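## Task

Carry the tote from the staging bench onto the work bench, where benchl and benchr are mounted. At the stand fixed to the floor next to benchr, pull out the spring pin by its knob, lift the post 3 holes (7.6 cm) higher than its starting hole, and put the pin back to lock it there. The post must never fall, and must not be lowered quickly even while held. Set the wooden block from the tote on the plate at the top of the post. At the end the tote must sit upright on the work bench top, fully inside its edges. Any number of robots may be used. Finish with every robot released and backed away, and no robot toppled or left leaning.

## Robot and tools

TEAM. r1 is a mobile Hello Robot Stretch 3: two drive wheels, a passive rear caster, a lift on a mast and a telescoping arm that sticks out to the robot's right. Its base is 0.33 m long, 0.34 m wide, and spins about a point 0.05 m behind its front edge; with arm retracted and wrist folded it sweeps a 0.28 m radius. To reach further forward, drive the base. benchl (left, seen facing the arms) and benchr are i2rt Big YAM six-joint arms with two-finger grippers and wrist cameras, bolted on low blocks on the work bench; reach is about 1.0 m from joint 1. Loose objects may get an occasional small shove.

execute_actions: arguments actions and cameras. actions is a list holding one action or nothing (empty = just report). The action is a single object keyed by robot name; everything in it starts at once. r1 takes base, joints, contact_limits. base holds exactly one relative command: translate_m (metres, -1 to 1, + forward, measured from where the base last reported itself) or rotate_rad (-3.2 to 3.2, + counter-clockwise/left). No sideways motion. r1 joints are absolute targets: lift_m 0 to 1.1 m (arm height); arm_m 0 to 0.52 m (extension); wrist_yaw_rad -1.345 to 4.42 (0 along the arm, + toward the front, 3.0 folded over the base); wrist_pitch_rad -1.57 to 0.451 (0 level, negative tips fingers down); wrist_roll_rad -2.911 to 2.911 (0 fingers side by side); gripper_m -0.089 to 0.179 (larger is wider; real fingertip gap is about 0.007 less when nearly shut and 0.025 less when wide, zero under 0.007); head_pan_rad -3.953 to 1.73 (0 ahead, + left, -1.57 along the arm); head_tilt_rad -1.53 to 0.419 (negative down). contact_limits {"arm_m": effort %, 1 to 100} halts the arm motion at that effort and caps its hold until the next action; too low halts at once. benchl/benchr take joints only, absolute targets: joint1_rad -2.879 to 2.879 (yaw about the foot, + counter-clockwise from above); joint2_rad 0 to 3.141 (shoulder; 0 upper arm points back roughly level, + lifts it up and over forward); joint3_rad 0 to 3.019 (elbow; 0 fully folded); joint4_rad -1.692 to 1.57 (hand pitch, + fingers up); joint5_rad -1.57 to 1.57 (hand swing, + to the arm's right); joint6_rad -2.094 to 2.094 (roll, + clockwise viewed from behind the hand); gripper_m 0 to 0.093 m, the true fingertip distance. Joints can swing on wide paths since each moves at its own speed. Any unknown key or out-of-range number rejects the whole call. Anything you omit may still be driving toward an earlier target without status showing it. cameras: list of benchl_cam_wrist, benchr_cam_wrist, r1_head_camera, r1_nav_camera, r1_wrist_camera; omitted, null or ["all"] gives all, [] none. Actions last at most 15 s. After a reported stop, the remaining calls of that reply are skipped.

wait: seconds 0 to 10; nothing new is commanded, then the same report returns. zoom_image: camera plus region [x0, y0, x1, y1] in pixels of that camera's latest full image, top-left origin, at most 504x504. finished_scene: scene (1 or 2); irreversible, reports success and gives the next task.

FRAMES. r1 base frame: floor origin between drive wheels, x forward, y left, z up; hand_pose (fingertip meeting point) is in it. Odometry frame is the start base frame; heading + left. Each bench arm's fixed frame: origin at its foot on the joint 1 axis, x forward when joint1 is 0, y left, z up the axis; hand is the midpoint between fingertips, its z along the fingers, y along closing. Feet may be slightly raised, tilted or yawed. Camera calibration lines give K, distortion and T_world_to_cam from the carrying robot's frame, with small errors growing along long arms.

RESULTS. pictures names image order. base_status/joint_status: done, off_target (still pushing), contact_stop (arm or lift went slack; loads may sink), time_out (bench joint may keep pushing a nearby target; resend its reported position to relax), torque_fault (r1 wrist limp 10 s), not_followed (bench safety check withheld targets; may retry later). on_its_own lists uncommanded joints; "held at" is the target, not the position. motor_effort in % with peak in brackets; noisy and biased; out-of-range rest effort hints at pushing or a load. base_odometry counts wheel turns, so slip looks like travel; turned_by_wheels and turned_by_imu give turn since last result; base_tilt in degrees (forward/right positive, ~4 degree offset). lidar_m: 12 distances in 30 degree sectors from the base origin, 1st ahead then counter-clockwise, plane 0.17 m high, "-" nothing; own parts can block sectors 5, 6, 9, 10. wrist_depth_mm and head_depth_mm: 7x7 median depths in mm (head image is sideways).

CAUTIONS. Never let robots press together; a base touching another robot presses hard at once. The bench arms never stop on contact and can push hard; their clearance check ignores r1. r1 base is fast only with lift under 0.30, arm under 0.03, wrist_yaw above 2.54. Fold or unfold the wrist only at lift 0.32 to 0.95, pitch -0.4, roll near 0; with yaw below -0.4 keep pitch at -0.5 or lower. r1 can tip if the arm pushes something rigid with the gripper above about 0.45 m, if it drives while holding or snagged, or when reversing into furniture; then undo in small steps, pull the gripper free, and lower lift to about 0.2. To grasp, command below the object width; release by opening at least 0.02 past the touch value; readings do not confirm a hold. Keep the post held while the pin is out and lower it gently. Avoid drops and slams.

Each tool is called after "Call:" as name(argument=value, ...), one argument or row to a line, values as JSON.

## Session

Call:
execute_actions(
  actions=[],
)

Scene clock: 0.00 s.
r1.base_odometry: x=+0.000 y=+0.000 heading=+0.000 (m, m, rad; r1's odometry frame)
r1.turned_by_wheels: +0.000 (rad since the last result)
r1.turned_by_imu: +0.000 (rad since the last result)
r1.base_tilt: forward=-0.1 right=+1.2 (deg)
r1.lidar_m: 1.94 1.78 2.20 2.10 2.10 2.10 2.45 2.28 2.16 1.91 1.66 1.67
r1.head_depth_mm: 1651 1653 1667 1651 1656 1665 1660 / 1727 1811 1810 1815 1797 1811 1799 / 1821 1976 1971 1981 1989 1979 1939 / 1809 2202 2190 2196 2190 2202 2032 / 1815 2390 2439 2460 2457 2447 2036 / 1818 2418 2493 2538 2516 2513 2031 / 1827 2288 2246 2265 2283 2302 2018
r1.base_status: not commanded
r1.joint_positions: lift_m=+0.536 arm_m=+0.001 wrist_yaw_rad=+2.951 wrist_pitch_rad=-0.539 wrist_roll_rad=-0.018 gripper_m=+0.037 head_pan_rad=-0.009 head_tilt_rad=-0.021
r1.joint_status: not commanded
r1.motor_effort: left_wheel=+0 right_wheel=+0 lift_m=+28 arm_m=-1 wrist_yaw_rad=+0 wrist_pitch_rad=+4 wrist_roll_rad=+0 gripper_m=+0 head_pan_rad=+0 head_tilt_rad=+1 (%)
r1.hand_pose: x=+0.0181 y=+0.0577 z=+0.5225 quat_wxyz=(+0.252, +0.690, +0.125, +0.667) (m; r1's base frame)
r1.wrist_depth_mm: - - - - - - - / - - - - - - - / - - - - - - - / 909 922 972 989 - - - / 787 803 - 830 878 871 887 / 700 714 - 723 731 762 763 / 612 614 646 650 654 662 692
benchl.joint_positions: joint1_rad=-1.588 joint2_rad=+0.811 joint3_rad=+0.716 joint4_rad=-1.506 joint5_rad=-0.017 joint6_rad=+0.008 gripper_m=+0.094
benchl.joint_status: not commanded
benchl.hand: x=-0.0008 y=-0.1831 z=+0.1700 quat_wxyz=(+0.005, -0.716, -0.698, -0.017) (m; benchl's fixed frame)
benchr.joint_positions: joint1_rad=+1.577 joint2_rad=+0.799 joint3_rad=+0.686 joint4_rad=-1.496 joint5_rad=-0.007 joint6_rad=+0.007 gripper_m=+0.095
benchr.joint_status: not commanded
benchr.hand: x=-0.0020 y=+0.1763 z=+0.1605 quat_wxyz=(+0.016, +0.707, -0.707, +0.011) (m; benchr's fixed frame)
pictures: benchl_cam_wrist, benchr_cam_wrist, r1_head_camera (sideways: a quarter turn clockwise sets it upright), r1_nav_camera (sideways: a quarter turn counterclockwise sets it upright), r1_wrist_camera
camera_calibration (this result's frames):
r1_head_camera: T_world_to_cam=[[-0.0196383, -0.0220979, -0.999563, 1.31936], [0.0547434, 0.998232, -0.023144, 0.0342579], [0.998307, -0.055174, -0.0183939, -0.0296083], [0, 0, 0, 1]] pos_world=[0.0535927, -0.0066759, 1.31903]
r1_nav_camera: T_world_to_cam=[[0.0435767, -0.046713, 0.997957, -1.25094], [-0.0314293, -0.998476, -0.0453649, 0.10836], [0.998556, -0.0293883, -0.0449784, 0.00928235], [0, 0, 0, 1]] pos_world=[0.0486487, 0.0500324, 1.25372]
r1_wrist_camera: T_world_to_cam=[[0.983062, -0.173153, 0.0600654, -0.0421871], [-0.0728057, -0.669716, -0.73904, 0.456542], [0.168193, 0.722148, -0.670979, 0.471793], [0, 0, 0, 1]] pos_world=[-0.00464117, -0.0422562, 0.6565]
Images, in order (width x height): benchl_cam_wrist 504x504, benchr_cam_wrist 504x504, r1_head_camera 896x504, r1_nav_camera 672x504, r1_wrist_camera 644x364.

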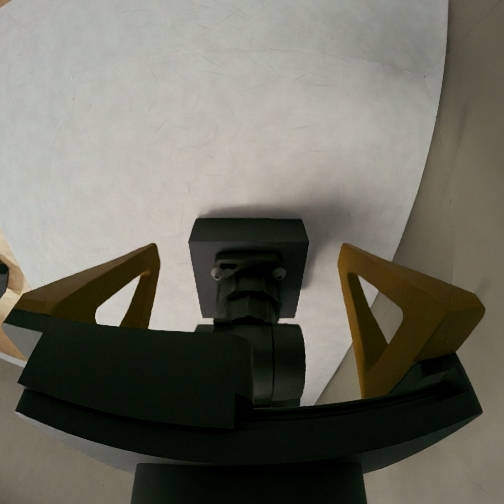

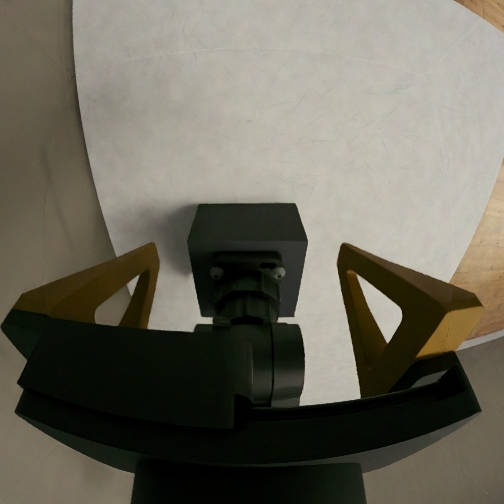

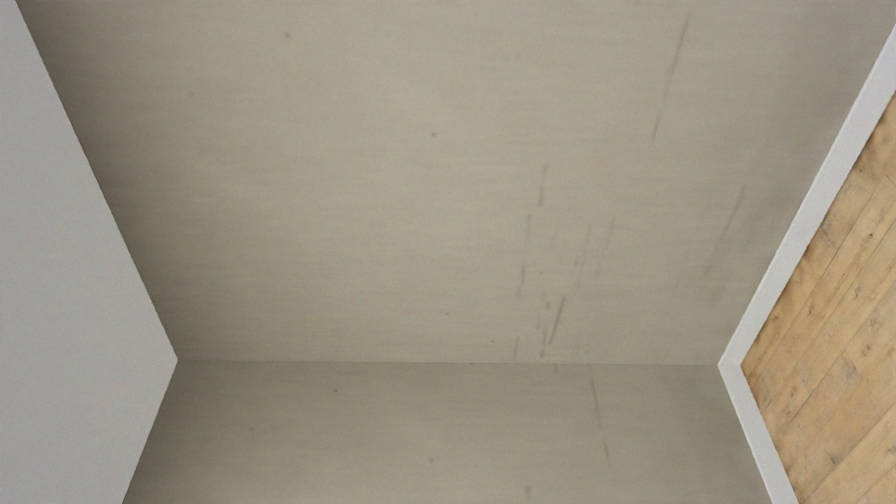

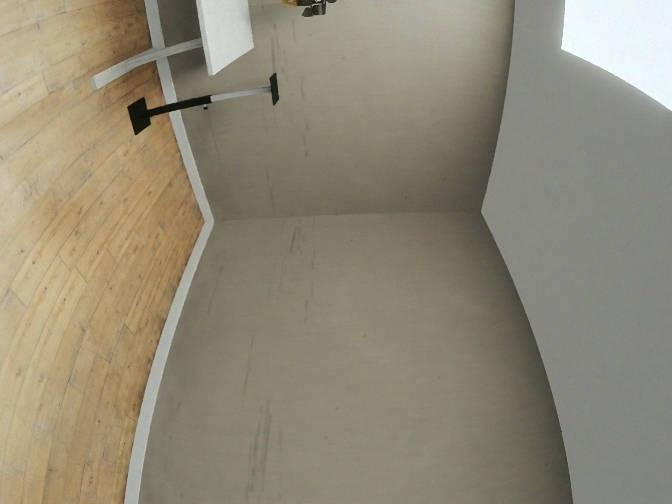

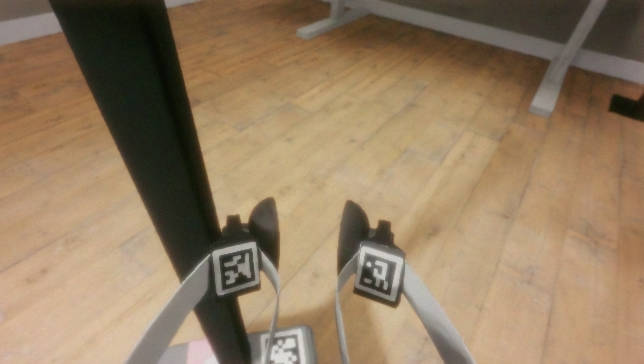

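Call:
execute_actions(
  actions=[
    {"benchr":{"joints":{"joint1_rad":1.41,"joint2_rad":1.0,"joint3_rad":1.05,"joint4_rad":-0.7}},"r1":{"joints":{"lift_m":0.28,"wrist_pitch_rad":-0.4,"head_pan_rad":-2.9,"head_tilt_rad":-0.4},"base":{"rotate_rad":0.1}}},
  ],
  cameras=["r1_nav_camera","benchr_cam_wrist"],
)

Call:
execute_actions(
  actions=[
    {"r1":{"joints":{"head_pan_rad":0.6,"head_tilt_rad":-0.6},"base":{"translate_m":1}}},
  ],
  cameras=["r1_nav_camera","r1_head_camera"],
)

Scene clock: 4.47 s.
r1.base_odometry: x=+0.000 y=+0.000 heading=+0.100 (m, m, rad; r1's odometry frame)
r1.turned_by_wheels: +0.100 (rad since the last result)
r1.turned_by_imu: +0.100 (rad since the last result)
r1.base_tilt: forward=+0.0 right=+1.3 (deg)
r1.lidar_m: 2.07 1.77 2.09 2.29 2.10 2.12 2.62 2.28 2.16 1.82 1.67 1.68
r1.head_depth_mm: 2483 2596 2676 2815 2268 1707 1355 / 2603 2821 3035 3112 2247 1700 1348 / 2497 2682 2876 3106 2252 1696 1356 / 2382 2534 2695 2912 2256 1674 1350 / 2265 2429 2553 2731 2201 1667 1343 / 2170 2324 2433 2662 2197 1668 1332 / 2070 2198 2312 2545 2177 1658 1324
r1.base_status: done
r1.joint_positions: lift_m=+0.281 arm_m=+0.001 wrist_yaw_rad=+2.951 wrist_pitch_rad=-0.421 wrist_roll_rad=-0.018 gripper_m=+0.037 head_pan_rad=-2.893 head_tilt_rad=-0.395
r1.joint_status: all done
r1.motor_effort: left_wheel=-4(7) right_wheel=+4(8) lift_m=+13(22) arm_m=+0(0) wrist_yaw_rad=+1(0) wrist_pitch_rad=+7(9) wrist_roll_rad=+0(0) gripper_m=+0(0) head_pan_rad=-4(51) head_tilt_rad=-2(17) (%)
r1.hand_pose: x=+0.0213 y=+0.0740 z=+0.2927 quat_wxyz=(+0.212, +0.696, +0.083, +0.681) (m; r1's base frame)
r1.wrist_depth_mm: - - - - - - - / - - - - - - - / 816 - 876 918 951 992 - / 655 - 691 717 723 778 772 / 550 556 - 584 600 615 624 / 472 490 - 492 504 509 520 / - - - 432 430 441 446
benchl.joint_positions: joint1_rad=-1.588 joint2_rad=+0.811 joint3_rad=+0.716 joint4_rad=-1.506 joint5_rad=-0.017 joint6_rad=+0.008 gripper_m=+0.094
benchl.joint_status: not commanded
benchl.hand: x=-0.0008 y=-0.1831 z=+0.1700 quat_wxyz=(+0.005, -0.716, -0.698, -0.017) (m; benchl's fixed frame)
benchr.joint_positions: joint1_rad=+1.412 joint2_rad=+1.001 joint3_rad=+1.006 joint4_rad=-0.714 joint5_rad=-0.007 joint6_rad=+0.007 gripper_m=+0.095
benchr.joint_status: all done
benchr.hand: x=+0.0691 y=+0.4379 z=+0.3275 quat_wxyz=(-0.315, +0.589, -0.692, -0.275) (m; benchr's fixed frame)
pictures: benchr_cam_wrist, r1_nav_camera (sideways: a quarter turn counterclockwise sets it upright)
camera_calibration (this result's frames):
benchr_cam_wrist: T_world_to_cam=[[0.987732, -0.156002, -0.00704281, 0.00266591], [-0.153148, -0.958873, -0.238974, 0.514501], [0.0305273, 0.237121, -0.971, 0.334165], [0, 0, 0, 1]] pos_world=[0.0659607, 0.41452, 0.447445]
r1_nav_camera: T_world_to_cam=[[-0.404567, -0.0549985, 0.912853, -1.13694], [-0.209826, 0.977143, -0.0341206, 0.09479], [-0.890112, -0.205344, -0.40686, 0.491822], [0, 0, 0, 1]] pos_world=[-0.0023042, -0.0541609, 1.2412]
Images, in order (width x height): benchr_cam_wrist 504x504, r1_nav_camera 672x504.

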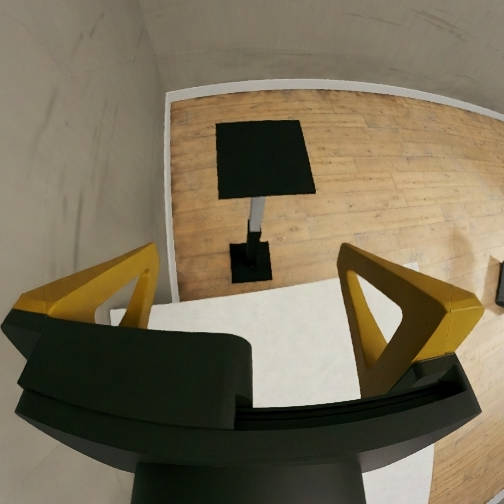

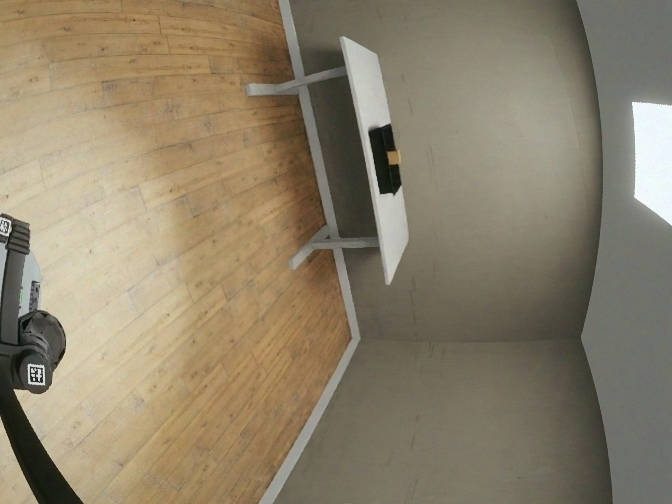

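Scene clock: 9.60 s.
r1.base_odometry: x=+0.995 y=+0.099 heading=+0.100 (m, m, rad; r1's odometry frame)
r1.turned_by_wheels: +0.000 (rad since the last result)
r1.turned_by_imu: +0.000 (rad since the last result)
r1.base_tilt: forward=+0.0 right=+1.3 (deg)
r1.lidar_m: 1.29 1.41 1.02 1.76 2.72 2.74 3.25 2.91 1.76 1.14 1.04 1.05
r1.head_depth_mm: 1197 1325 1496 1710 1781 1440 1206 / 1186 1313 1481 1697 1765 1439 1207 / 1175 1295 1454 1672 1755 1431 1201 / 1160 1283 1439 1642 1749 1428 1196 / 1149 1267 1422 1621 1746 1428 1189 / 1134 1252 1349 1544 1620 1405 1186 / 1122 1240 1336 1554 1691 1404 1182
r1.base_status: done
r1.joint_positions: lift_m=+0.281 arm_m=+0.001 wrist_yaw_rad=+2.951 wrist_pitch_rad=-0.420 wrist_roll_rad=-0.018 gripper_m=+0.037 head_pan_rad=+0.593 head_tilt_rad=-0.593
r1.joint_status: all done
r1.motor_effort: left_wheel=-3(9) right_wheel=+3(11) lift_m=+14(14) arm_m=+0(0) wrist_yaw_rad=+0(0) wrist_pitch_rad=+6(7) wrist_roll_rad=+0(0) gripper_m=+1(1) head_pan_rad=+4(53) head_tilt_rad=-2(13) (%)
r1.hand_pose: x=+0.0213 y=+0.0740 z=+0.2928 quat_wxyz=(+0.212, +0.696, +0.083, +0.681) (m; r1's base frame)
r1.wrist_depth_mm: - - - - - - - / - - - - - - - / 832 - 864 889 949 976 - / 669 - 695 710 726 753 772 / 541 552 - 570 598 610 635 / 471 488 - 489 511 510 513 / - - - 434 433 440 453
benchl.joint_positions: joint1_rad=-1.588 joint2_rad=+0.811 joint3_rad=+0.716 joint4_rad=-1.506 joint5_rad=-0.017 joint6_rad=+0.008 gripper_m=+0.094
benchl.joint_status: not commanded
benchl.hand: x=-0.0008 y=-0.1831 z=+0.1700 quat_wxyz=(+0.005, -0.716, -0.698, -0.017) (m; benchl's fixed frame)
benchr.joint_positions: joint1_rad=+1.412 joint2_rad=+1.001 joint3_rad=+1.006 joint4_rad=-0.714 joint5_rad=-0.007 joint6_rad=+0.007 gripper_m=+0.095
benchr.joint_status: not commanded
benchr.hand: x=+0.0691 y=+0.4379 z=+0.3275 quat_wxyz=(-0.315, +0.589, -0.692, -0.275) (m; benchr's fixed frame)
pictures: r1_head_camera (sideways: a quarter turn clockwise sets it upright), r1_nav_camera (sideways: a quarter turn counterclockwise sets it upright)
camera_calibration (this result's frames):
r1_head_camera: T_world_to_cam=[[-0.449705, -0.329826, -0.830048, 1.10059], [-0.536655, 0.84265, -0.0440838, 0.065101], [0.71398, 0.425625, -0.555946, 0.67174], [0, 0, 0, 1]] pos_world=[0.0502692, 0.0222375, 1.28987]
r1_nav_camera: T_world_to_cam=[[0.504444, 0.284005, 0.8154, -1.01539], [0.522185, -0.852432, -0.0261444, 0.0799328], [0.687648, 0.438978, -0.578307, 0.705276], [0, 0, 0, 1]] pos_world=[-0.0145118, 0.0469136, 1.23791]
Images, in order (width x height): r1_head_camera 896x504, r1_nav_camera 672x504.

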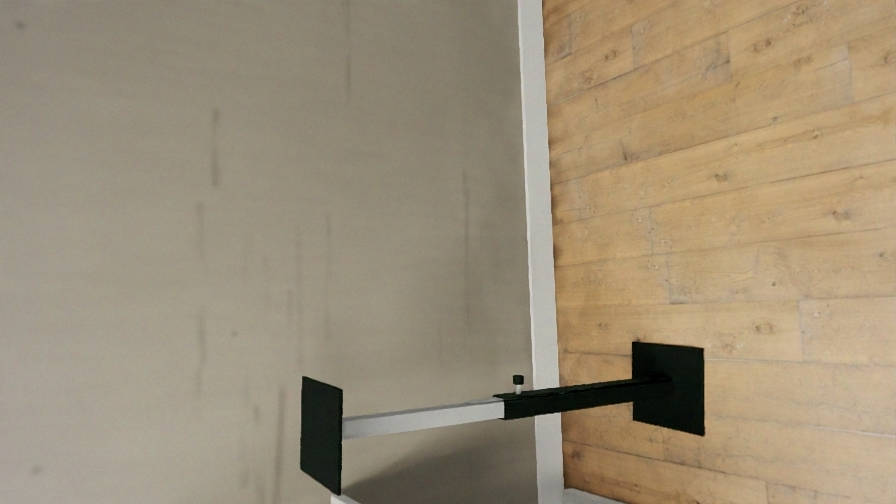

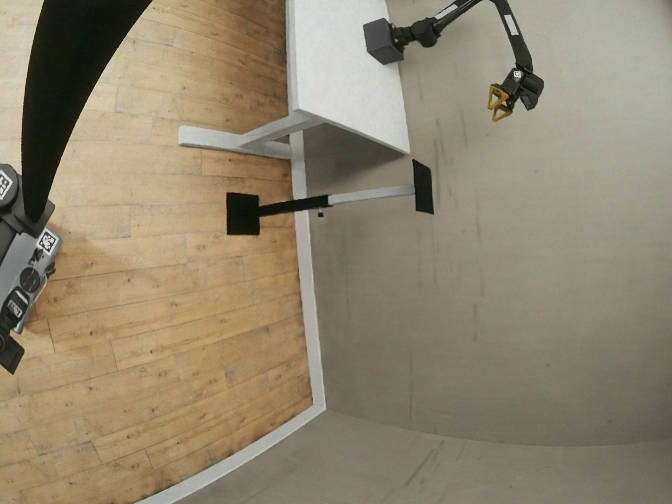

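Call:
execute_actions(
  actions=[
    {"benchr":{"joints":{"joint1_rad":1.38,"joint2_rad":1.6,"joint3_rad":0.58,"joint4_rad":1.04,"joint6_rad":1.57,"gripper_m":0.06}},"r1":{"base":{"rotate_rad":0.33}}},
  ],
  cameras=[],
)

Call:
execute_actions(
  actions=[
    {"benchr":{"joints":{"joint2_rad":1.98,"joint3_rad":0.64,"joint4_rad":1.34}},"r1":{"base":{"translate_m":1}}},
  ],
  cameras=[],
)

Call:
execute_actions(
  actions=[
    {"r1":{"base":{"rotate_rad":-2.8},"joints":{"lift_m":0.365,"head_pan_rad":-1.57,"head_tilt_rad":-0.8}}},
  ],
  cameras=["r1_head_camera","benchr_cam_wrist"],
)

Scene clock: 15.90 s.
r1.base_odometry: x=+0.995 y=+0.099 heading=+0.429 (m, m, rad; r1's odometry frame)
r1.turned_by_wheels: +0.330 (rad since the last result)
r1.turned_by_imu: +0.330 (rad since the last result)
r1.base_tilt: forward=+0.0 right=+1.3 (deg)
r1.lidar_m: 1.42 1.02 1.10 2.00 2.72 3.02 2.93 2.44 1.27 1.04 1.04 1.16
r1.head_depth_mm: 1106 1215 1359 1518 1678 1440 1202 / 1134 1246 1391 1564 1708 1437 1200 / 1158 1274 1398 1602 1726 1423 1198 / 1183 1314 1396 1608 1696 1421 1189 / 1206 1307 1445 1695 1741 1424 1190 / 1239 1082 1459 1104 1544 1410 1181 / 1225 1402 1348 1001 1663 1400 1181
r1.base_status: done
r1.joint_positions: lift_m=+0.281 arm_m=+0.001 wrist_yaw_rad=+2.951 wrist_pitch_rad=-0.420 wrist_roll_rad=-0.018 gripper_m=+0.037 head_pan_rad=+0.593 head_tilt_rad=-0.594
r1.joint_status: not commanded
r1.motor_effort: left_wheel=-4(10) right_wheel=+4(10) lift_m=+14(14) arm_m=+0(0) wrist_yaw_rad=+0(0) wrist_pitch_rad=+6(6) wrist_roll_rad=+0(0) gripper_m=+1(0) head_pan_rad=+4(5) head_tilt_rad=-2(3) (%)
r1.hand_pose: x=+0.0213 y=+0.0740 z=+0.2928 quat_wxyz=(+0.212, +0.696, +0.083, +0.681) (m; r1's base frame)
r1.wrist_depth_mm: - - - - - - - / - - - - - - - / 836 - 893 910 919 - - / 657 - 689 709 733 761 780 / 537 553 - 571 611 611 632 / 475 487 - 496 508 511 523 / - - - 429 434 443 454
benchl.joint_positions: joint1_rad=-1.588 joint2_rad=+0.811 joint3_rad=+0.716 joint4_rad=-1.506 joint5_rad=-0.017 joint6_rad=+0.008 gripper_m=+0.094
benchl.joint_status: not commanded
benchl.hand: x=-0.0008 y=-0.1831 z=+0.1700 quat_wxyz=(+0.005, -0.716, -0.698, -0.017) (m; benchl's fixed frame)
benchr.joint_positions: joint1_rad=+1.388 joint2_rad=+1.604 joint3_rad=+0.566 joint4_rad=+1.025 joint5_rad=-0.007 joint6_rad=+1.557 gripper_m=+0.060
benchr.joint_status: all done
benchr.hand: x=+0.0975 y=+0.5334 z=+0.1744 quat_wxyz=(-0.066, -0.057, -0.709, -0.699) (m; benchr's fixed frame)
pictures: none
No camera images: the call's "cameras" was empty. Leave "cameras" out to get every camera's image.

Scene clock: 21.03 s.
r1.base_odometry: x=+1.904 y=+0.516 heading=+0.429 (m, m, rad; r1's odometry frame)
r1.turned_by_wheels: +0.000 (rad since the last result)
r1.turned_by_imu: +0.000 (rad since the last result)
r1.base_tilt: forward=+0.0 right=+1.3 (deg)
r1.lidar_m: 0.47 0.47 0.52 0.49 0.83 3.37 3.90 1.66 0.86 0.71 0.70 0.57
r1.head_depth_mm: 342 376 417 469 535 624 748 / 349 385 428 482 554 650 781 / 357 394 441 498 573 677 823 / 365 404 453 514 595 705 867 / 374 415 467 531 618 739 919 / 383 426 480 550 642 774 973 / 392 438 495 568 671 814 1040
r1.base_status: done
r1.joint_positions: lift_m=+0.281 arm_m=+0.001 wrist_yaw_rad=+2.951 wrist_pitch_rad=-0.420 wrist_roll_rad=-0.018 gripper_m=+0.037 head_pan_rad=+0.593 head_tilt_rad=-0.594
r1.joint_status: not commanded
r1.motor_effort: left_wheel=-4(9) right_wheel=+4(10) lift_m=+14(14) arm_m=+0(0) wrist_yaw_rad=+0(0) wrist_pitch_rad=+6(7) wrist_roll_rad=+0(0) gripper_m=+1(0) head_pan_rad=+4(5) head_tilt_rad=-2(2) (%)
r1.hand_pose: x=+0.0213 y=+0.0740 z=+0.2928 quat_wxyz=(+0.212, +0.696, +0.083, +0.681) (m; r1's base frame)
r1.wrist_depth_mm: - - - 889 612 465 384 / - - - 944 654 486 394 / 758 - 838 885 696 500 404 / 659 - 647 712 672 520 424 / 540 556 - 574 594 542 432 / 474 486 - 490 507 511 451 / - - - 438 434 441 432
benchl.joint_positions: joint1_rad=-1.588 joint2_rad=+0.811 joint3_rad=+0.716 joint4_rad=-1.506 joint5_rad=-0.017 joint6_rad=+0.008 gripper_m=+0.094
benchl.joint_status: not commanded
benchl.hand: x=-0.0008 y=-0.1831 z=+0.1700 quat_wxyz=(+0.005, -0.716, -0.698, -0.017) (m; benchl's fixed frame)
benchr.joint_positions: joint1_rad=+1.388 joint2_rad=+1.981 joint3_rad=+0.621 joint4_rad=+1.325 joint5_rad=-0.007 joint6_rad=+1.559 gripper_m=+0.060
benchr.joint_status: all done
benchr.hand: x=+0.1009 y=+0.5518 z=+0.0683 quat_wxyz=(-0.065, -0.059, -0.717, -0.692) (m; benchr's fixed frame)
pictures: none
No camera images: the call's "cameras" was empty. Leave "cameras" out to get every camera's image.

Scene clock: 26.13 s.
r1.base_odometry: x=+1.904 y=+0.516 heading=-2.371 (m, m, rad; r1's odometry frame)
r1.turned_by_wheels: -2.800 (rad since the last result)
r1.turned_by_imu: -2.804 (rad since the last result)
r1.base_tilt: forward=+0.0 right=+1.3 (deg)
r1.lidar_m: 2.93 1.02 0.73 0.70 0.68 0.49 0.47 0.48 0.66 0.49 3.15 4.25
r1.head_depth_mm: 1185 1177 1023 1167 1168 1161 1081 / 1448 1376 1015 1423 1444 1282 1118 / 1437 778 696 595 1432 1280 1117 / 2494 1346 995 593 1382 1213 1126 / 2454 1333 992 1720 1442 1262 1127 / 2513 1320 982 1716 1442 1259 1095 / 2571 2824 1052 1705 1462 1256 1092
r1.base_status: done
r1.joint_positions: lift_m=+0.364 arm_m=+0.001 wrist_yaw_rad=+2.951 wrist_pitch_rad=-0.420 wrist_roll_rad=-0.018 gripper_m=+0.037 head_pan_rad=-1.563 head_tilt_rad=-0.791
r1.joint_status: all done
r1.motor_effort: left_wheel=+4(10) right_wheel=-4(10) lift_m=+37(39) arm_m=+0(1) wrist_yaw_rad=+0(0) wrist_pitch_rad=+6(7) wrist_roll_rad=+0(0) gripper_m=+1(1) head_pan_rad=-4(50) head_tilt_rad=-3(14) (%)
r1.hand_pose: x=+0.0213 y=+0.0741 z=+0.3767 quat_wxyz=(+0.212, +0.696, +0.083, +0.681) (m; r1's base frame)
r1.wrist_depth_mm: 604 - 665 711 756 819 823 / 656 - 750 791 826 864 961 / 723 - 828 865 943 990 - / 728 - 835 845 898 907 946 / 645 659 - 696 722 723 763 / 556 568 - 591 606 625 635 / 484 509 - 521 526 533 544
benchl.joint_positions: joint1_rad=-1.588 joint2_rad=+0.811 joint3_rad=+0.716 joint4_rad=-1.506 joint5_rad=-0.017 joint6_rad=+0.008 gripper_m=+0.094
benchl.joint_status: not commanded
benchl.hand: x=-0.0008 y=-0.1831 z=+0.1700 quat_wxyz=(+0.005, -0.716, -0.698, -0.017) (m; benchl's fixed frame)
benchr.joint_positions: joint1_rad=+1.388 joint2_rad=+1.981 joint3_rad=+0.621 joint4_rad=+1.325 joint5_rad=-0.007 joint6_rad=+1.559 gripper_m=+0.060
benchr.joint_status: not commanded
benchr.hand: x=+0.1009 y=+0.5518 z=+0.0683 quat_wxyz=(-0.065, -0.059, -0.717, -0.692) (m; benchr's fixed frame)
pictures: benchr_cam_wrist, r1_head_camera (sideways: a quarter turn clockwise sets it upright)
camera_calibration (this result's frames):
benchr_cam_wrist: T_world_to_cam=[[0.0075213, -0.0382877, -0.999238, 0.0888914], [-0.902487, -0.430608, 0.00970651, 0.333786], [-0.430651, 0.901727, -0.0377929, -0.329454], [0, 0, 0, 1]] pos_world=[0.158689, 0.444212, 0.0731328]
r1_head_camera: T_world_to_cam=[[-0.0277483, 0.709253, -0.704408, 0.93425], [0.998794, -0.00887478, -0.0482808, 0.0611868], [-0.0404948, -0.704898, -0.708152, 0.874334], [0, 0, 0, 1]] pos_world=[0.000216784, -0.0457601, 1.28021]
Images, in order (width x height): benchr_cam_wrist 504x504, r1_head_camera 896x504.

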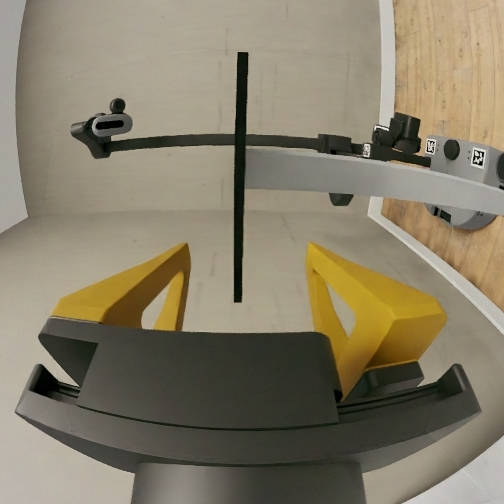

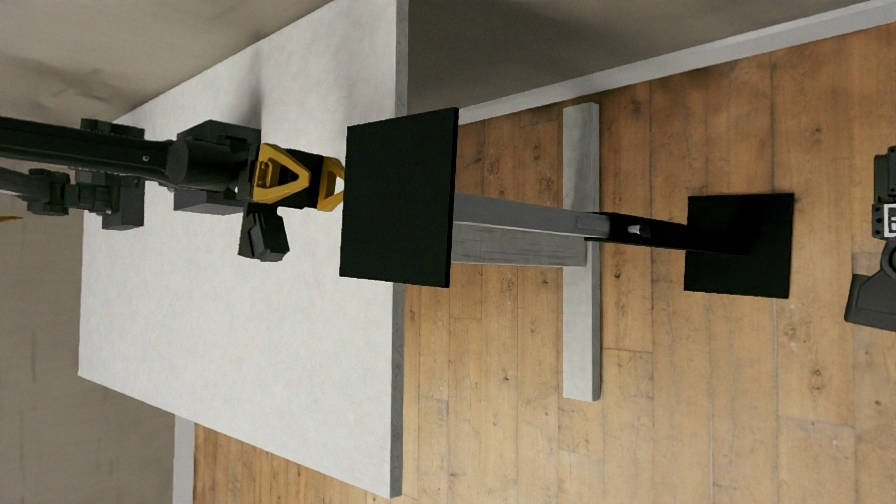

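Call:
execute_actions(
  actions=[
    {"benchr":{"joints":{"joint2_rad":2.02,"joint3_rad":0.79,"joint4_rad":1.26}},"r1":{"joints":{"wrist_yaw_rad":0.0},"base":{"translate_m":-0.053}}},
  ],
  cameras=[],
)

Call:
execute_actions(
  actions=[
    {"benchr":{"joints":{"joint2_rad":2.07,"joint3_rad":0.93,"joint4_rad":1.17}},"r1":{"joints":{"wrist_pitch_rad":0,"wrist_roll_rad":0,"gripper_m":0.06,"lift_m":0.358}}},
  ],
  cameras=["r1_head_camera","benchr_cam_wrist","r1_wrist_camera"],
)

Scene clock: 29.63 s.
r1.base_odometry: x=+1.942 y=+0.553 heading=-2.370 (m, m, rad; r1's odometry frame)
r1.turned_by_wheels: +0.000 (rad since the last result)
r1.turned_by_imu: +0.000 (rad since the last result)
r1.base_tilt: forward=+0.0 right=+1.3 (deg)
r1.lidar_m: 2.92 1.02 0.73 0.70 0.60 0.44 0.42 0.43 0.58 0.48 3.14 4.27
r1.head_depth_mm: 1053 1049 986 1043 1036 1034 1025 / 1492 1313 1014 1474 1401 1256 1116 / 720 1003 965 1666 1456 1271 1112 / 2443 1277 665 591 1391 1233 1159 / 2444 1327 985 1640 1439 1266 1101 / 2487 1314 980 1721 1436 1259 1098 / 2570 2777 980 1710 1462 1256 1100
r1.base_status: done
r1.joint_positions: lift_m=+0.364 arm_m=+0.001 wrist_yaw_rad=+0.004 wrist_pitch_rad=-0.420 wrist_roll_rad=-0.018 gripper_m=+0.037 head_pan_rad=-1.563 head_tilt_rad=-0.791
r1.joint_status: all done
r1.motor_effort: left_wheel=+4(5) right_wheel=-4(7) lift_m=+37(37) arm_m=-1(1) wrist_yaw_rad=-3(4) wrist_pitch_rad=+6(6) wrist_roll_rad=-1(0) gripper_m=+0(0) head_pan_rad=-4(4) head_tilt_rad=-3(3) (%)
r1.hand_pose: x=-0.0207 y=-0.3702 z=+0.3767 quat_wxyz=(+0.698, +0.150, -0.685, -0.145) (m; r1's base frame)
r1.wrist_depth_mm: - - - 216 - 686 461 / - - - 243 - 671 456 / 986 - - 270 - 675 453 / 774 811 768 749 890 667 447 / 660 683 710 347 714 633 436 / 562 571 563 539 616 581 442 / 484 500 507 488 522 535 437
benchl.joint_positions: joint1_rad=-1.588 joint2_rad=+0.811 joint3_rad=+0.716 joint4_rad=-1.506 joint5_rad=-0.017 joint6_rad=+0.008 gripper_m=+0.094
benchl.joint_status: not commanded
benchl.hand: x=-0.0008 y=-0.1831 z=+0.1700 quat_wxyz=(+0.005, -0.716, -0.698, -0.017) (m; benchl's fixed frame)
benchr.joint_positions: joint1_rad=+1.388 joint2_rad=+2.006 joint3_rad=+0.772 joint4_rad=+1.267 joint5_rad=-0.007 joint6_rad=+1.559 gripper_m=+0.060
benchr.joint_status: all done
benchr.hand: x=+0.1108 y=+0.6051 z=+0.0929 quat_wxyz=(-0.067, -0.057, -0.693, -0.716) (m; benchr's fixed frame)
pictures: none
No camera images: the call's "cameras" was empty. Leave "cameras" out to get every camera's image.

Scene clock: 30.67 s.
r1.base_odometry: x=+1.942 y=+0.553 heading=-2.370 (m, m, rad; r1's odometry frame)
r1.turned_by_wheels: +0.000 (rad since the last result)
r1.turned_by_imu: +0.000 (rad since the last result)
r1.base_tilt: forward=-0.1 right=+1.3 (deg)
r1.lidar_m: 2.92 1.02 0.73 0.70 0.60 0.44 0.42 0.43 0.58 0.48 3.16 4.25
r1.head_depth_mm: 1056 1052 986 1036 1039 1033 1022 / 1501 1312 1015 1474 1413 1257 1121 / 697 1060 942 1664 1459 1285 1115 / 2440 1282 633 592 1381 1181 1137 / 2438 1336 990 1637 1434 1258 1104 / 2475 1316 980 1713 1434 1261 1098 / 2538 2747 969 1700 1457 1248 1099
r1.base_status: not commanded
r1.joint_positions: lift_m=+0.359 arm_m=+0.001 wrist_yaw_rad=+0.003 wrist_pitch_rad=-0.024 wrist_roll_rad=-0.005 gripper_m=+0.060 head_pan_rad=-1.563 head_tilt_rad=-0.791
r1.joint_status: all done
r1.motor_effort: left_wheel=+4(4) right_wheel=-4(4) lift_m=+14(35) arm_m=+0(1) wrist_yaw_rad=-3(3) wrist_pitch_rad=+8(7) wrist_roll_rad=+2(2) gripper_m=-1(75) head_pan_rad=-3(4) head_tilt_rad=-3(3) (%)
r1.hand_pose: x=-0.0206 y=-0.4016 z=+0.4670 quat_wxyz=(+0.709, +0.010, -0.705, -0.008) (m; r1's base frame)
r1.wrist_depth_mm: - - 719 230 656 602 451 / - - - 237 - 662 447 / - - - 239 - 670 443 / - - - 244 - 661 441 / - - - 260 985 654 440 / 948 949 909 883 897 646 445 / 730 710 711 672 720 600 436
benchl.joint_positions: joint1_rad=-1.588 joint2_rad=+0.811 joint3_rad=+0.716 joint4_rad=-1.506 joint5_rad=-0.017 joint6_rad=+0.008 gripper_m=+0.094
benchl.joint_status: not commanded
benchl.hand: x=-0.0008 y=-0.1831 z=+0.1700 quat_wxyz=(+0.005, -0.716, -0.698, -0.017) (m; benchl's fixed frame)
benchr.joint_positions: joint1_rad=+1.388 joint2_rad=+2.060 joint3_rad=+0.899 joint4_rad=+1.177 joint5_rad=-0.007 joint6_rad=+1.559 gripper_m=+0.060
benchr.joint_status: all done
benchr.hand: x=+0.1185 y=+0.6471 z=+0.0862 quat_wxyz=(-0.066, -0.057, -0.699, -0.710) (m; benchr's fixed frame)
pictures: benchr_cam_wrist, r1_head_camera (sideways: a quarter turn clockwise sets it upright), r1_wrist_camera
camera_calibration (this result's frames):
benchr_cam_wrist: T_world_to_cam=[[0.0163448, 0.0116602, -0.999798, 0.0769619], [-0.902444, -0.430353, -0.0197723, 0.392885], [-0.430497, 0.902585, 0.00348859, -0.411281], [0, 0, 0, 1]] pos_world=[0.176244, 0.539398, 0.0861494]
r1_head_camera: T_world_to_cam=[[-0.0277483, 0.709253, -0.704408, 0.93425], [0.998794, -0.00887489, -0.0482808, 0.0611868], [-0.0404948, -0.704898, -0.708152, 0.874334], [0, 0, 0, 1]] pos_world=[0.000216779, -0.0457601, 1.28021]
r1_wrist_camera: T_world_to_cam=[[-0.998796, 0.0117249, 0.0476396, -0.0410441], [-0.0438897, 0.220402, -0.974421, 0.573085], [-0.0219249, -0.975339, -0.219622, -0.123689], [0, 0, 0, 1]] pos_world=[-0.018554, -0.246466, 0.533217]
Images, in order (width x height): benchr_cam_wrist 504x504, r1_head_camera 896x504, r1_wrist_camera 644x364.

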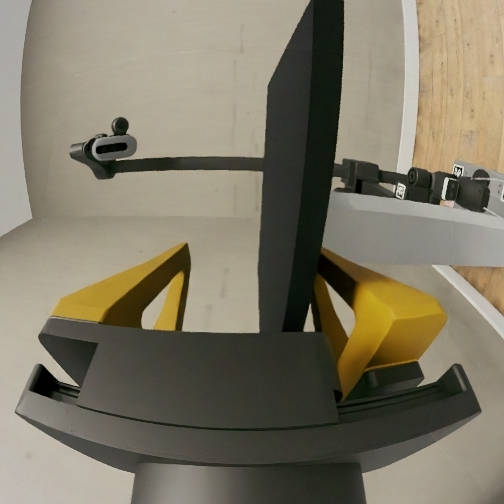

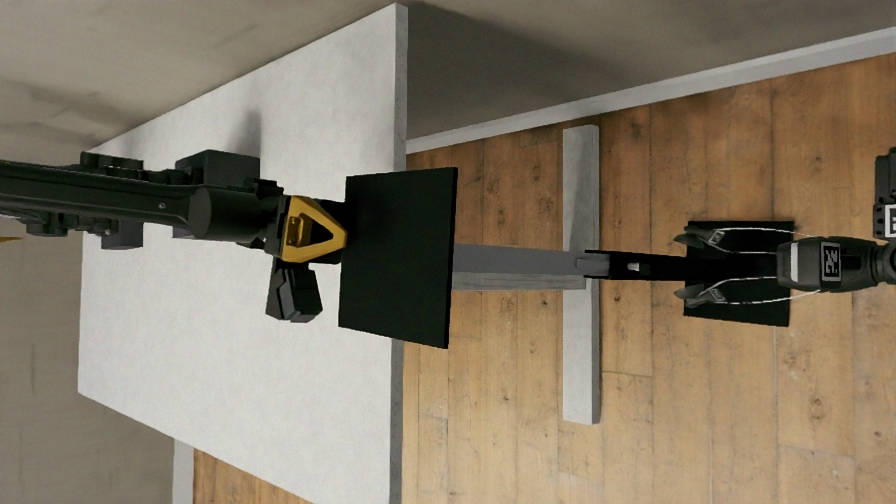

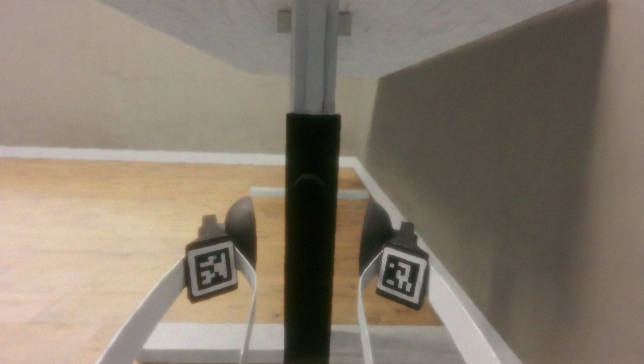

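Call:
execute_actions(
  actions=[
    {"benchr":{"joints":{"joint2_rad":2.1,"joint4_rad":1.17}},"r1":{"joints":{"arm_m":0.052,"lift_m":0.364}}},
  ],
  cameras=["r1_wrist_camera"],
)

Call:
execute_actions(
  actions=[
    {"benchr":{"joints":{"gripper_m":0}}},
  ],
  cameras=[],
)

Call:
execute_actions(
  actions=[
    {"benchr":{"joints":{"joint2_rad":2.0}}},
  ],
  cameras=[],
)

Call:
execute_actions(
  actions=[
    {"benchr":{"joints":{"joint2_rad":2.05}},"r1":{"joints":{"gripper_m":-0.089}}},
  ],
  cameras=["r1_wrist_camera"],
)

Call:
execute_actions(
  actions=[
    {"r1":{"joints":{"arm_m":0.04}}},
  ],
  cameras=[],
)

Call:
execute_actions(
  actions=[
    {"benchr":{"joints":{"joint2_rad":1.9,"joint4_rad":1.06}}},
  ],
  cameras=["r1_wrist_camera"],
)

Scene clock: 33.50 s.
r1.base_odometry: x=+1.942 y=+0.553 heading=-2.370 (m, m, rad; r1's odometry frame)
r1.turned_by_wheels: +0.000 (rad since the last result)
r1.turned_by_imu: +0.000 (rad since the last result)
r1.base_tilt: forward=+0.0 right=+1.3 (deg)
r1.lidar_m: 2.93 1.02 0.73 0.70 0.60 0.44 0.42 0.43 0.58 0.48 3.14 4.27
r1.head_depth_mm: 1054 1052 989 1038 1033 1031 1023 / 1496 1314 1014 1469 1411 1258 1116 / 697 1070 939 1672 1459 1275 1154 / 2453 1275 637 591 1384 1240 - / 2453 1330 989 1637 1435 1255 1104 / 2486 1318 981 1717 1427 1261 1100 / 2572 2754 975 1710 1459 1253 1092
r1.base_status: not commanded
r1.joint_positions: lift_m=+0.363 arm_m=+0.052 wrist_yaw_rad=+0.003 wrist_pitch_rad=-0.024 wrist_roll_rad=-0.005 gripper_m=+0.060 head_pan_rad=-1.563 head_tilt_rad=-0.791
r1.joint_status: all done
r1.motor_effort: left_wheel=+4(4) right_wheel=-4(4) lift_m=+37(39) arm_m=+3(4) wrist_yaw_rad=-3(3) wrist_pitch_rad=+8(8) wrist_roll_rad=+2(2) gripper_m=+2(0) head_pan_rad=-4(4) head_tilt_rad=-3(3) (%)
r1.hand_pose: x=-0.0207 y=-0.4522 z=+0.4720 quat_wxyz=(+0.709, +0.010, -0.705, -0.008) (m; r1's base frame)
r1.wrist_depth_mm: - - 717 182 641 597 451 / - - - 188 - 665 450 / - - - 188 - 662 445 / - - - 194 - 668 443 / - - - 201 989 656 438 / 971 976 954 210 910 639 441 / 747 774 753 219 779 608 433
benchl.joint_positions: joint1_rad=-1.588 joint2_rad=+0.811 joint3_rad=+0.716 joint4_rad=-1.506 joint5_rad=-0.017 joint6_rad=+0.008 gripper_m=+0.094
benchl.joint_status: not commanded
benchl.hand: x=-0.0008 y=-0.1831 z=+0.1700 quat_wxyz=(+0.005, -0.716, -0.698, -0.017) (m; benchl's fixed frame)
benchr.joint_positions: joint1_rad=+1.388 joint2_rad=+2.077 joint3_rad=+0.899 joint4_rad=+1.177 joint5_rad=-0.007 joint6_rad=+1.559 gripper_m=+0.060
benchr.joint_status: all done
benchr.hand: x=+0.1184 y=+0.6463 z=+0.0755 quat_wxyz=(-0.066, -0.058, -0.705, -0.704) (m; benchr's fixed frame)
pictures: r1_wrist_camera
camera_calibration (this result's frames):
r1_wrist_camera: T_world_to_cam=[[-0.998806, 0.0123948, 0.0472549, -0.0403629], [-0.0433842, 0.219663, -0.974611, 0.588841], [-0.0224603, -0.975497, -0.218863, -0.172382], [0, 0, 0, 1]] pos_world=[-0.01864, -0.297005, 0.53807]
Images, in order (width x height): r1_wrist_camera 644x364.

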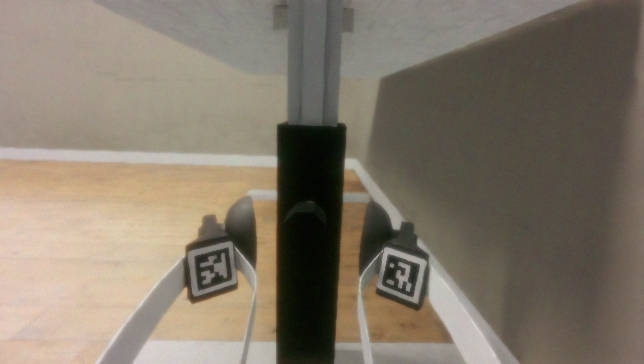

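Scene clock: 34.17 s.
r1.base_odometry: x=+1.942 y=+0.553 heading=-2.370 (m, m, rad; r1's odometry frame)
r1.turned_by_wheels: +0.000 (rad since the last result)
r1.turned_by_imu: +0.000 (rad since the last result)
r1.base_tilt: forward=+0.0 right=+1.4 (deg)
r1.lidar_m: 2.93 1.02 0.74 0.70 0.60 0.44 0.42 0.43 0.58 0.48 3.17 4.27
r1.head_depth_mm: 1055 1046 987 1039 1038 1024 1028 / 1500 1315 1010 1465 1410 1261 1116 / 697 1074 937 1670 1461 1275 1155 / 2459 1276 646 592 1383 1235 - / 2466 1331 991 1640 1436 1272 1108 / 2493 1321 981 1719 1437 1257 1097 / 2552 2766 973 1715 1454 1260 1091
r1.base_status: not commanded
r1.joint_positions: lift_m=+0.363 arm_m=+0.052 wrist_yaw_rad=+0.003 wrist_pitch_rad=-0.024 wrist_roll_rad=-0.005 gripper_m=+0.060 head_pan_rad=-1.563 head_tilt_rad=-0.791
r1.joint_status: not commanded
r1.motor_effort: left_wheel=+4(4) right_wheel=-4(4) lift_m=+37(38) arm_m=+3(3) wrist_yaw_rad=-3(2) wrist_pitch_rad=+7(8) wrist_roll_rad=+2(2) gripper_m=-1(0) head_pan_rad=-4(4) head_tilt_rad=-3(3) (%)
r1.hand_pose: x=-0.0207 y=-0.4522 z=+0.4720 quat_wxyz=(+0.709, +0.010, -0.705, -0.008) (m; r1's base frame)
r1.wrist_depth_mm: - - 705 182 644 585 447 / - - - 188 - 667 449 / - - - 188 - 667 448 / - - - 195 - 650 442 / - - - 201 - 658 438 / 954 989 935 210 944 644 437 / 738 756 781 221 800 605 439
benchl.joint_positions: joint1_rad=-1.588 joint2_rad=+0.811 joint3_rad=+0.716 joint4_rad=-1.506 joint5_rad=-0.017 joint6_rad=+0.008 gripper_m=+0.094
benchl.joint_status: not commanded
benchl.hand: x=-0.0008 y=-0.1831 z=+0.1700 quat_wxyz=(+0.005, -0.716, -0.698, -0.017) (m; benchl's fixed frame)
benchr.joint_positions: joint1_rad=+1.388 joint2_rad=+2.080 joint3_rad=+0.900 joint4_rad=+1.173 joint5_rad=-0.007 joint6_rad=+1.582 gripper_m=+0.006
benchr.joint_status: gripper_m off_target (ended at +0.006, target +0.000)
benchr.hand: x=+0.1184 y=+0.6464 z=+0.0731 quat_wxyz=(-0.058, -0.066, -0.707, -0.702) (m; benchr's fixed frame)
pictures: none
No camera images: the call's "cameras" was empty. Leave "cameras" out to get every camera's image.

Scene clock: 34.83 s.
r1.base_odometry: x=+1.942 y=+0.553 heading=-2.370 (m, m, rad; r1's odometry frame)
r1.turned_by_wheels: +0.000 (rad since the last result)
r1.turned_by_imu: +0.000 (rad since the last result)
r1.base_tilt: forward=+0.0 right=+1.3 (deg)
r1.lidar_m: 2.93 1.02 0.73 0.70 0.60 0.43 0.42 0.43 0.58 0.48 3.15 4.25
r1.head_depth_mm: 1055 1049 986 1042 1034 1031 1022 / 1507 1308 1013 1464 1407 1251 1120 / 699 1071 938 1655 1455 1273 1157 / 2462 1277 641 591 1401 1238 - / 2451 1332 986 1626 1442 1256 1105 / 2492 1321 979 1724 1430 1265 1102 / 2580 2790 976 1695 1456 1254 1098
r1.base_status: not commanded
r1.joint_positions: lift_m=+0.363 arm_m=+0.052 wrist_yaw_rad=+0.003 wrist_pitch_rad=-0.024 wrist_roll_rad=-0.005 gripper_m=+0.060 head_pan_rad=-1.563 head_tilt_rad=-0.791
r1.joint_status: not commanded
r1.motor_effort: left_wheel=+4(4) right_wheel=-4(4) lift_m=+37(37) arm_m=+3(3) wrist_yaw_rad=-3(2) wrist_pitch_rad=+8(7) wrist_roll_rad=+2(2) gripper_m=+0(0) head_pan_rad=-4(4) head_tilt_rad=-2(3) (%)
r1.hand_pose: x=-0.0207 y=-0.4522 z=+0.4720 quat_wxyz=(+0.709, +0.010, -0.705, -0.008) (m; r1's base frame)
r1.wrist_depth_mm: - - 698 183 653 584 450 / - - - 189 - 660 448 / - - - 190 - 658 450 / - - - 194 - 654 449 / - - - 202 981 639 440 / 952 968 929 210 913 653 442 / 737 759 752 219 800 598 437
benchl.joint_positions: joint1_rad=-1.588 joint2_rad=+0.811 joint3_rad=+0.716 joint4_rad=-1.506 joint5_rad=-0.017 joint6_rad=+0.008 gripper_m=+0.094
benchl.joint_status: not commanded
benchl.hand: x=-0.0008 y=-0.1831 z=+0.1700 quat_wxyz=(+0.005, -0.716, -0.698, -0.017) (m; benchl's fixed frame)
benchr.joint_positions: joint1_rad=+1.388 joint2_rad=+2.067 joint3_rad=+0.900 joint4_rad=+1.150 joint5_rad=-0.007 joint6_rad=+1.583 gripper_m=+0.006
benchr.joint_status: all done
benchr.hand: x=+0.1185 y=+0.6470 z=+0.0753 quat_wxyz=(-0.057, -0.067, -0.710, -0.699) (m; benchr's fixed frame)
pictures: none
No camera images: the call's "cameras" was empty. Leave "cameras" out to get every camera's image.

Scene clock: 36.80 s.
r1.base_odometry: x=+1.942 y=+0.553 heading=-2.370 (m, m, rad; r1's odometry frame)
r1.turned_by_wheels: +0.000 (rad since the last result)
r1.turned_by_imu: +0.000 (rad since the last result)
r1.base_tilt: forward=-0.1 right=+1.3 (deg)
r1.lidar_m: 2.92 1.02 0.73 0.70 0.60 0.43 0.42 0.43 0.58 0.48 3.16 4.24
r1.head_depth_mm: 1054 1050 987 1035 1039 1032 1026 / 1500 1305 1015 1466 1418 1255 1119 / 695 1073 937 1663 1457 1277 1153 / 2461 1272 642 591 1384 1219 - / 2453 1328 989 1630 1436 1260 1104 / 2478 1309 983 1723 1437 1255 1107 / 2567 2753 970 1706 1467 1250 1093
r1.base_status: not commanded
r1.joint_positions: lift_m=+0.363 arm_m=+0.052 wrist_yaw_rad=+0.006 wrist_pitch_rad=-0.026 wrist_roll_rad=-0.005 gripper_m=-0.087 head_pan_rad=-1.563 head_tilt_rad=-0.791
r1.joint_status: all done
r1.motor_effort: left_wheel=+5(5) right_wheel=-6(6) lift_m=+37(37) arm_m=+2(3) wrist_yaw_rad=-5(5) wrist_pitch_rad=+8(8) wrist_roll_rad=+2(2) gripper_m=-41(99) head_pan_rad=-4(4) head_tilt_rad=-3(3) (%)
r1.hand_pose: x=-0.0199 y=-0.4522 z=+0.4713 quat_wxyz=(+0.709, +0.012, -0.705, -0.007) (m; r1's base frame)
r1.wrist_depth_mm: - - 711 182 663 590 453 / - - - 188 - 678 447 / - - - 189 - 672 446 / - - - 194 - 659 448 / - - - 162 - 666 443 / 961 968 908 212 958 650 442 / 737 741 778 222 775 659 442
benchl.joint_positions: joint1_rad=-1.588 joint2_rad=+0.811 joint3_rad=+0.716 joint4_rad=-1.506 joint5_rad=-0.017 joint6_rad=+0.008 gripper_m=+0.094
benchl.joint_status: not commanded
benchl.hand: x=-0.0008 y=-0.1831 z=+0.1700 quat_wxyz=(+0.005, -0.716, -0.698, -0.017) (m; benchl's fixed frame)
benchr.joint_positions: joint1_rad=+1.388 joint2_rad=+2.067 joint3_rad=+0.900 joint4_rad=+1.150 joint5_rad=-0.007 joint6_rad=+1.583 gripper_m=+0.006
benchr.joint_status: all done
benchr.hand: x=+0.1185 y=+0.6470 z=+0.0751 quat_wxyz=(-0.057, -0.067, -0.710, -0.698) (m; benchr's fixed frame)
pictures: r1_wrist_camera
camera_calibration (this result's frames):
r1_wrist_camera: T_world_to_cam=[[-0.99884, 0.0090247, 0.047294, -0.041045], [-0.0441144, 0.221995, -0.974049, 0.589022], [-0.0192895, -0.975006, -0.221339, -0.171066], [0, 0, 0, 1]] pos_world=[-0.0183128, -0.29718, 0.537814]
Images, in order (width x height): r1_wrist_camera 644x364.

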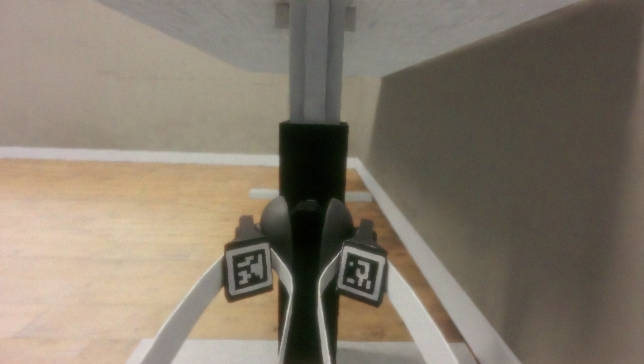

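Scene clock: 37.67 s.
r1.base_odometry: x=+1.942 y=+0.553 heading=-2.370 (m, m, rad; r1's odometry frame)
r1.turned_by_wheels: +0.000 (rad since the last result)
r1.turned_by_imu: +0.000 (rad since the last result)
r1.base_tilt: forward=+0.0 right=+1.3 (deg)
r1.lidar_m: 2.93 1.02 0.74 0.70 0.60 0.44 0.42 0.43 0.58 0.48 3.14 4.24
r1.head_depth_mm: 1059 1048 986 1039 1032 1033 1030 / 1497 1313 1013 1454 1413 1251 1115 / 697 1069 938 1659 1453 1276 1158 / 2442 1276 641 591 1392 1226 - / 2448 1332 988 1620 1435 1269 1107 / 2499 1311 979 1716 1430 1256 1102 / 2563 2761 969 1710 1461 1248 1094
r1.base_status: not commanded
r1.joint_positions: lift_m=+0.363 arm_m=+0.040 wrist_yaw_rad=+0.007 wrist_pitch_rad=-0.026 wrist_roll_rad=-0.005 gripper_m=-0.084 head_pan_rad=-1.563 head_tilt_rad=-0.791
r1.joint_status: all done
r1.motor_effort: left_wheel=+5(5) right_wheel=-6(7) lift_m=+38(37) arm_m=-4(9) wrist_yaw_rad=-5(5) wrist_pitch_rad=+8(9) wrist_roll_rad=+2(2) gripper_m=-36(41) head_pan_rad=-4(4) head_tilt_rad=-3(3) (%)
r1.hand_pose: x=-0.0197 y=-0.4409 z=+0.4712 quat_wxyz=(+0.709, +0.012, -0.705, -0.007) (m; r1's base frame)
r1.wrist_depth_mm: - - 714 193 646 586 455 / - - - 200 - 663 453 / - - - 201 - 671 448 / - - - 205 - 669 447 / - - - - - 652 446 / 934 964 924 226 970 660 440 / 725 741 704 233 782 651 436
benchl.joint_positions: joint1_rad=-1.588 joint2_rad=+0.811 joint3_rad=+0.716 joint4_rad=-1.506 joint5_rad=-0.017 joint6_rad=+0.008 gripper_m=+0.094
benchl.joint_status: not commanded
benchl.hand: x=-0.0008 y=-0.1831 z=+0.1700 quat_wxyz=(+0.005, -0.716, -0.698, -0.017) (m; benchl's fixed frame)
benchr.joint_positions: joint1_rad=+1.388 joint2_rad=+2.067 joint3_rad=+0.900 joint4_rad=+1.150 joint5_rad=-0.007 joint6_rad=+1.583 gripper_m=+0.006
benchr.joint_status: not commanded
benchr.hand: x=+0.1185 y=+0.6470 z=+0.0751 quat_wxyz=(-0.057, -0.067, -0.710, -0.698) (m; benchr's fixed frame)
pictures: none
No camera images: the call's "cameras" was empty. Leave "cameras" out to get every camera's image.

Scene clock: 38.40 s.
r1.base_odometry: x=+1.942 y=+0.553 heading=-2.370 (m, m, rad; r1's odometry frame)
r1.turned_by_wheels: +0.000 (rad since the last result)
r1.turned_by_imu: +0.000 (rad since the last result)
r1.base_tilt: forward=-0.1 right=+1.3 (deg)
r1.lidar_m: 2.92 1.02 0.73 0.70 0.60 0.43 0.42 0.43 0.58 0.48 3.15 4.26
r1.head_depth_mm: 1050 1052 988 1037 1036 1032 1025 / 1501 1311 1020 1460 1415 1251 1119 / 694 1056 967 1671 1446 1273 1154 / 2440 1277 636 589 1387 1225 - / 2431 1331 990 1643 1445 1262 1109 / 2471 1320 978 1728 1443 1255 1102 / 2585 2739 972 1708 1468 1260 1098
r1.base_status: not commanded
r1.joint_positions: lift_m=+0.363 arm_m=+0.040 wrist_yaw_rad=+0.007 wrist_pitch_rad=-0.026 wrist_roll_rad=-0.005 gripper_m=-0.081 head_pan_rad=-1.563 head_tilt_rad=-0.791
r1.joint_status: not commanded
r1.on_its_own: gripper_m is held at -0.082, not at your -0.089, by its stall guard, which is still easing
r1.motor_effort: left_wheel=+5(5) right_wheel=-6(6) lift_m=+37(37) arm_m=-4(4) wrist_yaw_rad=-5(6) wrist_pitch_rad=+8(8) wrist_roll_rad=+2(2) gripper_m=-34(36) head_pan_rad=-4(4) head_tilt_rad=-3(3) (%)
r1.hand_pose: x=-0.0197 y=-0.4409 z=+0.4712 quat_wxyz=(+0.709, +0.012, -0.705, -0.007) (m; r1's base frame)
r1.wrist_depth_mm: - - 724 192 659 593 460 / - - - 200 - 678 453 / - - - 200 - 661 451 / - - - 205 - 670 443 / - - - - - 656 449 / 954 962 926 226 965 659 449 / 742 741 721 234 778 630 438
benchl.joint_positions: joint1_rad=-1.588 joint2_rad=+0.811 joint3_rad=+0.716 joint4_rad=-1.506 joint5_rad=-0.017 joint6_rad=+0.008 gripper_m=+0.094
benchl.joint_status: not commanded
benchl.hand: x=-0.0008 y=-0.1831 z=+0.1700 quat_wxyz=(+0.005, -0.716, -0.698, -0.017) (m; benchl's fixed frame)
benchr.joint_positions: joint1_rad=+1.388 joint2_rad=+2.026 joint3_rad=+0.900 joint4_rad=+1.055 joint5_rad=-0.008 joint6_rad=+1.580 gripper_m=+0.007
benchr.joint_status: all done
benchr.hand: x=+0.1189 y=+0.6481 z=+0.0782 quat_wxyz=(-0.056, -0.067, -0.729, -0.679) (m; benchr's fixed frame)
pictures: r1_wrist_camera
camera_calibration (this result's frames):
r1_wrist_camera: T_world_to_cam=[[-0.998845, 0.00841491, 0.0473, -0.0412633], [-0.0442478, 0.222382, -0.973955, 0.586529], [-0.0187144, -0.974923, -0.221753, -0.159786], [0, 0, 0, 1]] pos_world=[-0.0182534, -0.285865, 0.537772]
Images, in order (width x height): r1_wrist_camera 644x364.

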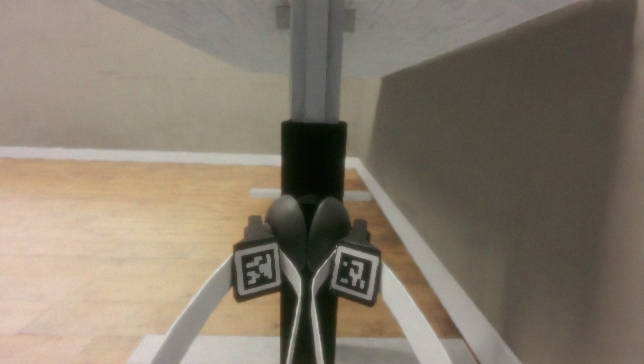

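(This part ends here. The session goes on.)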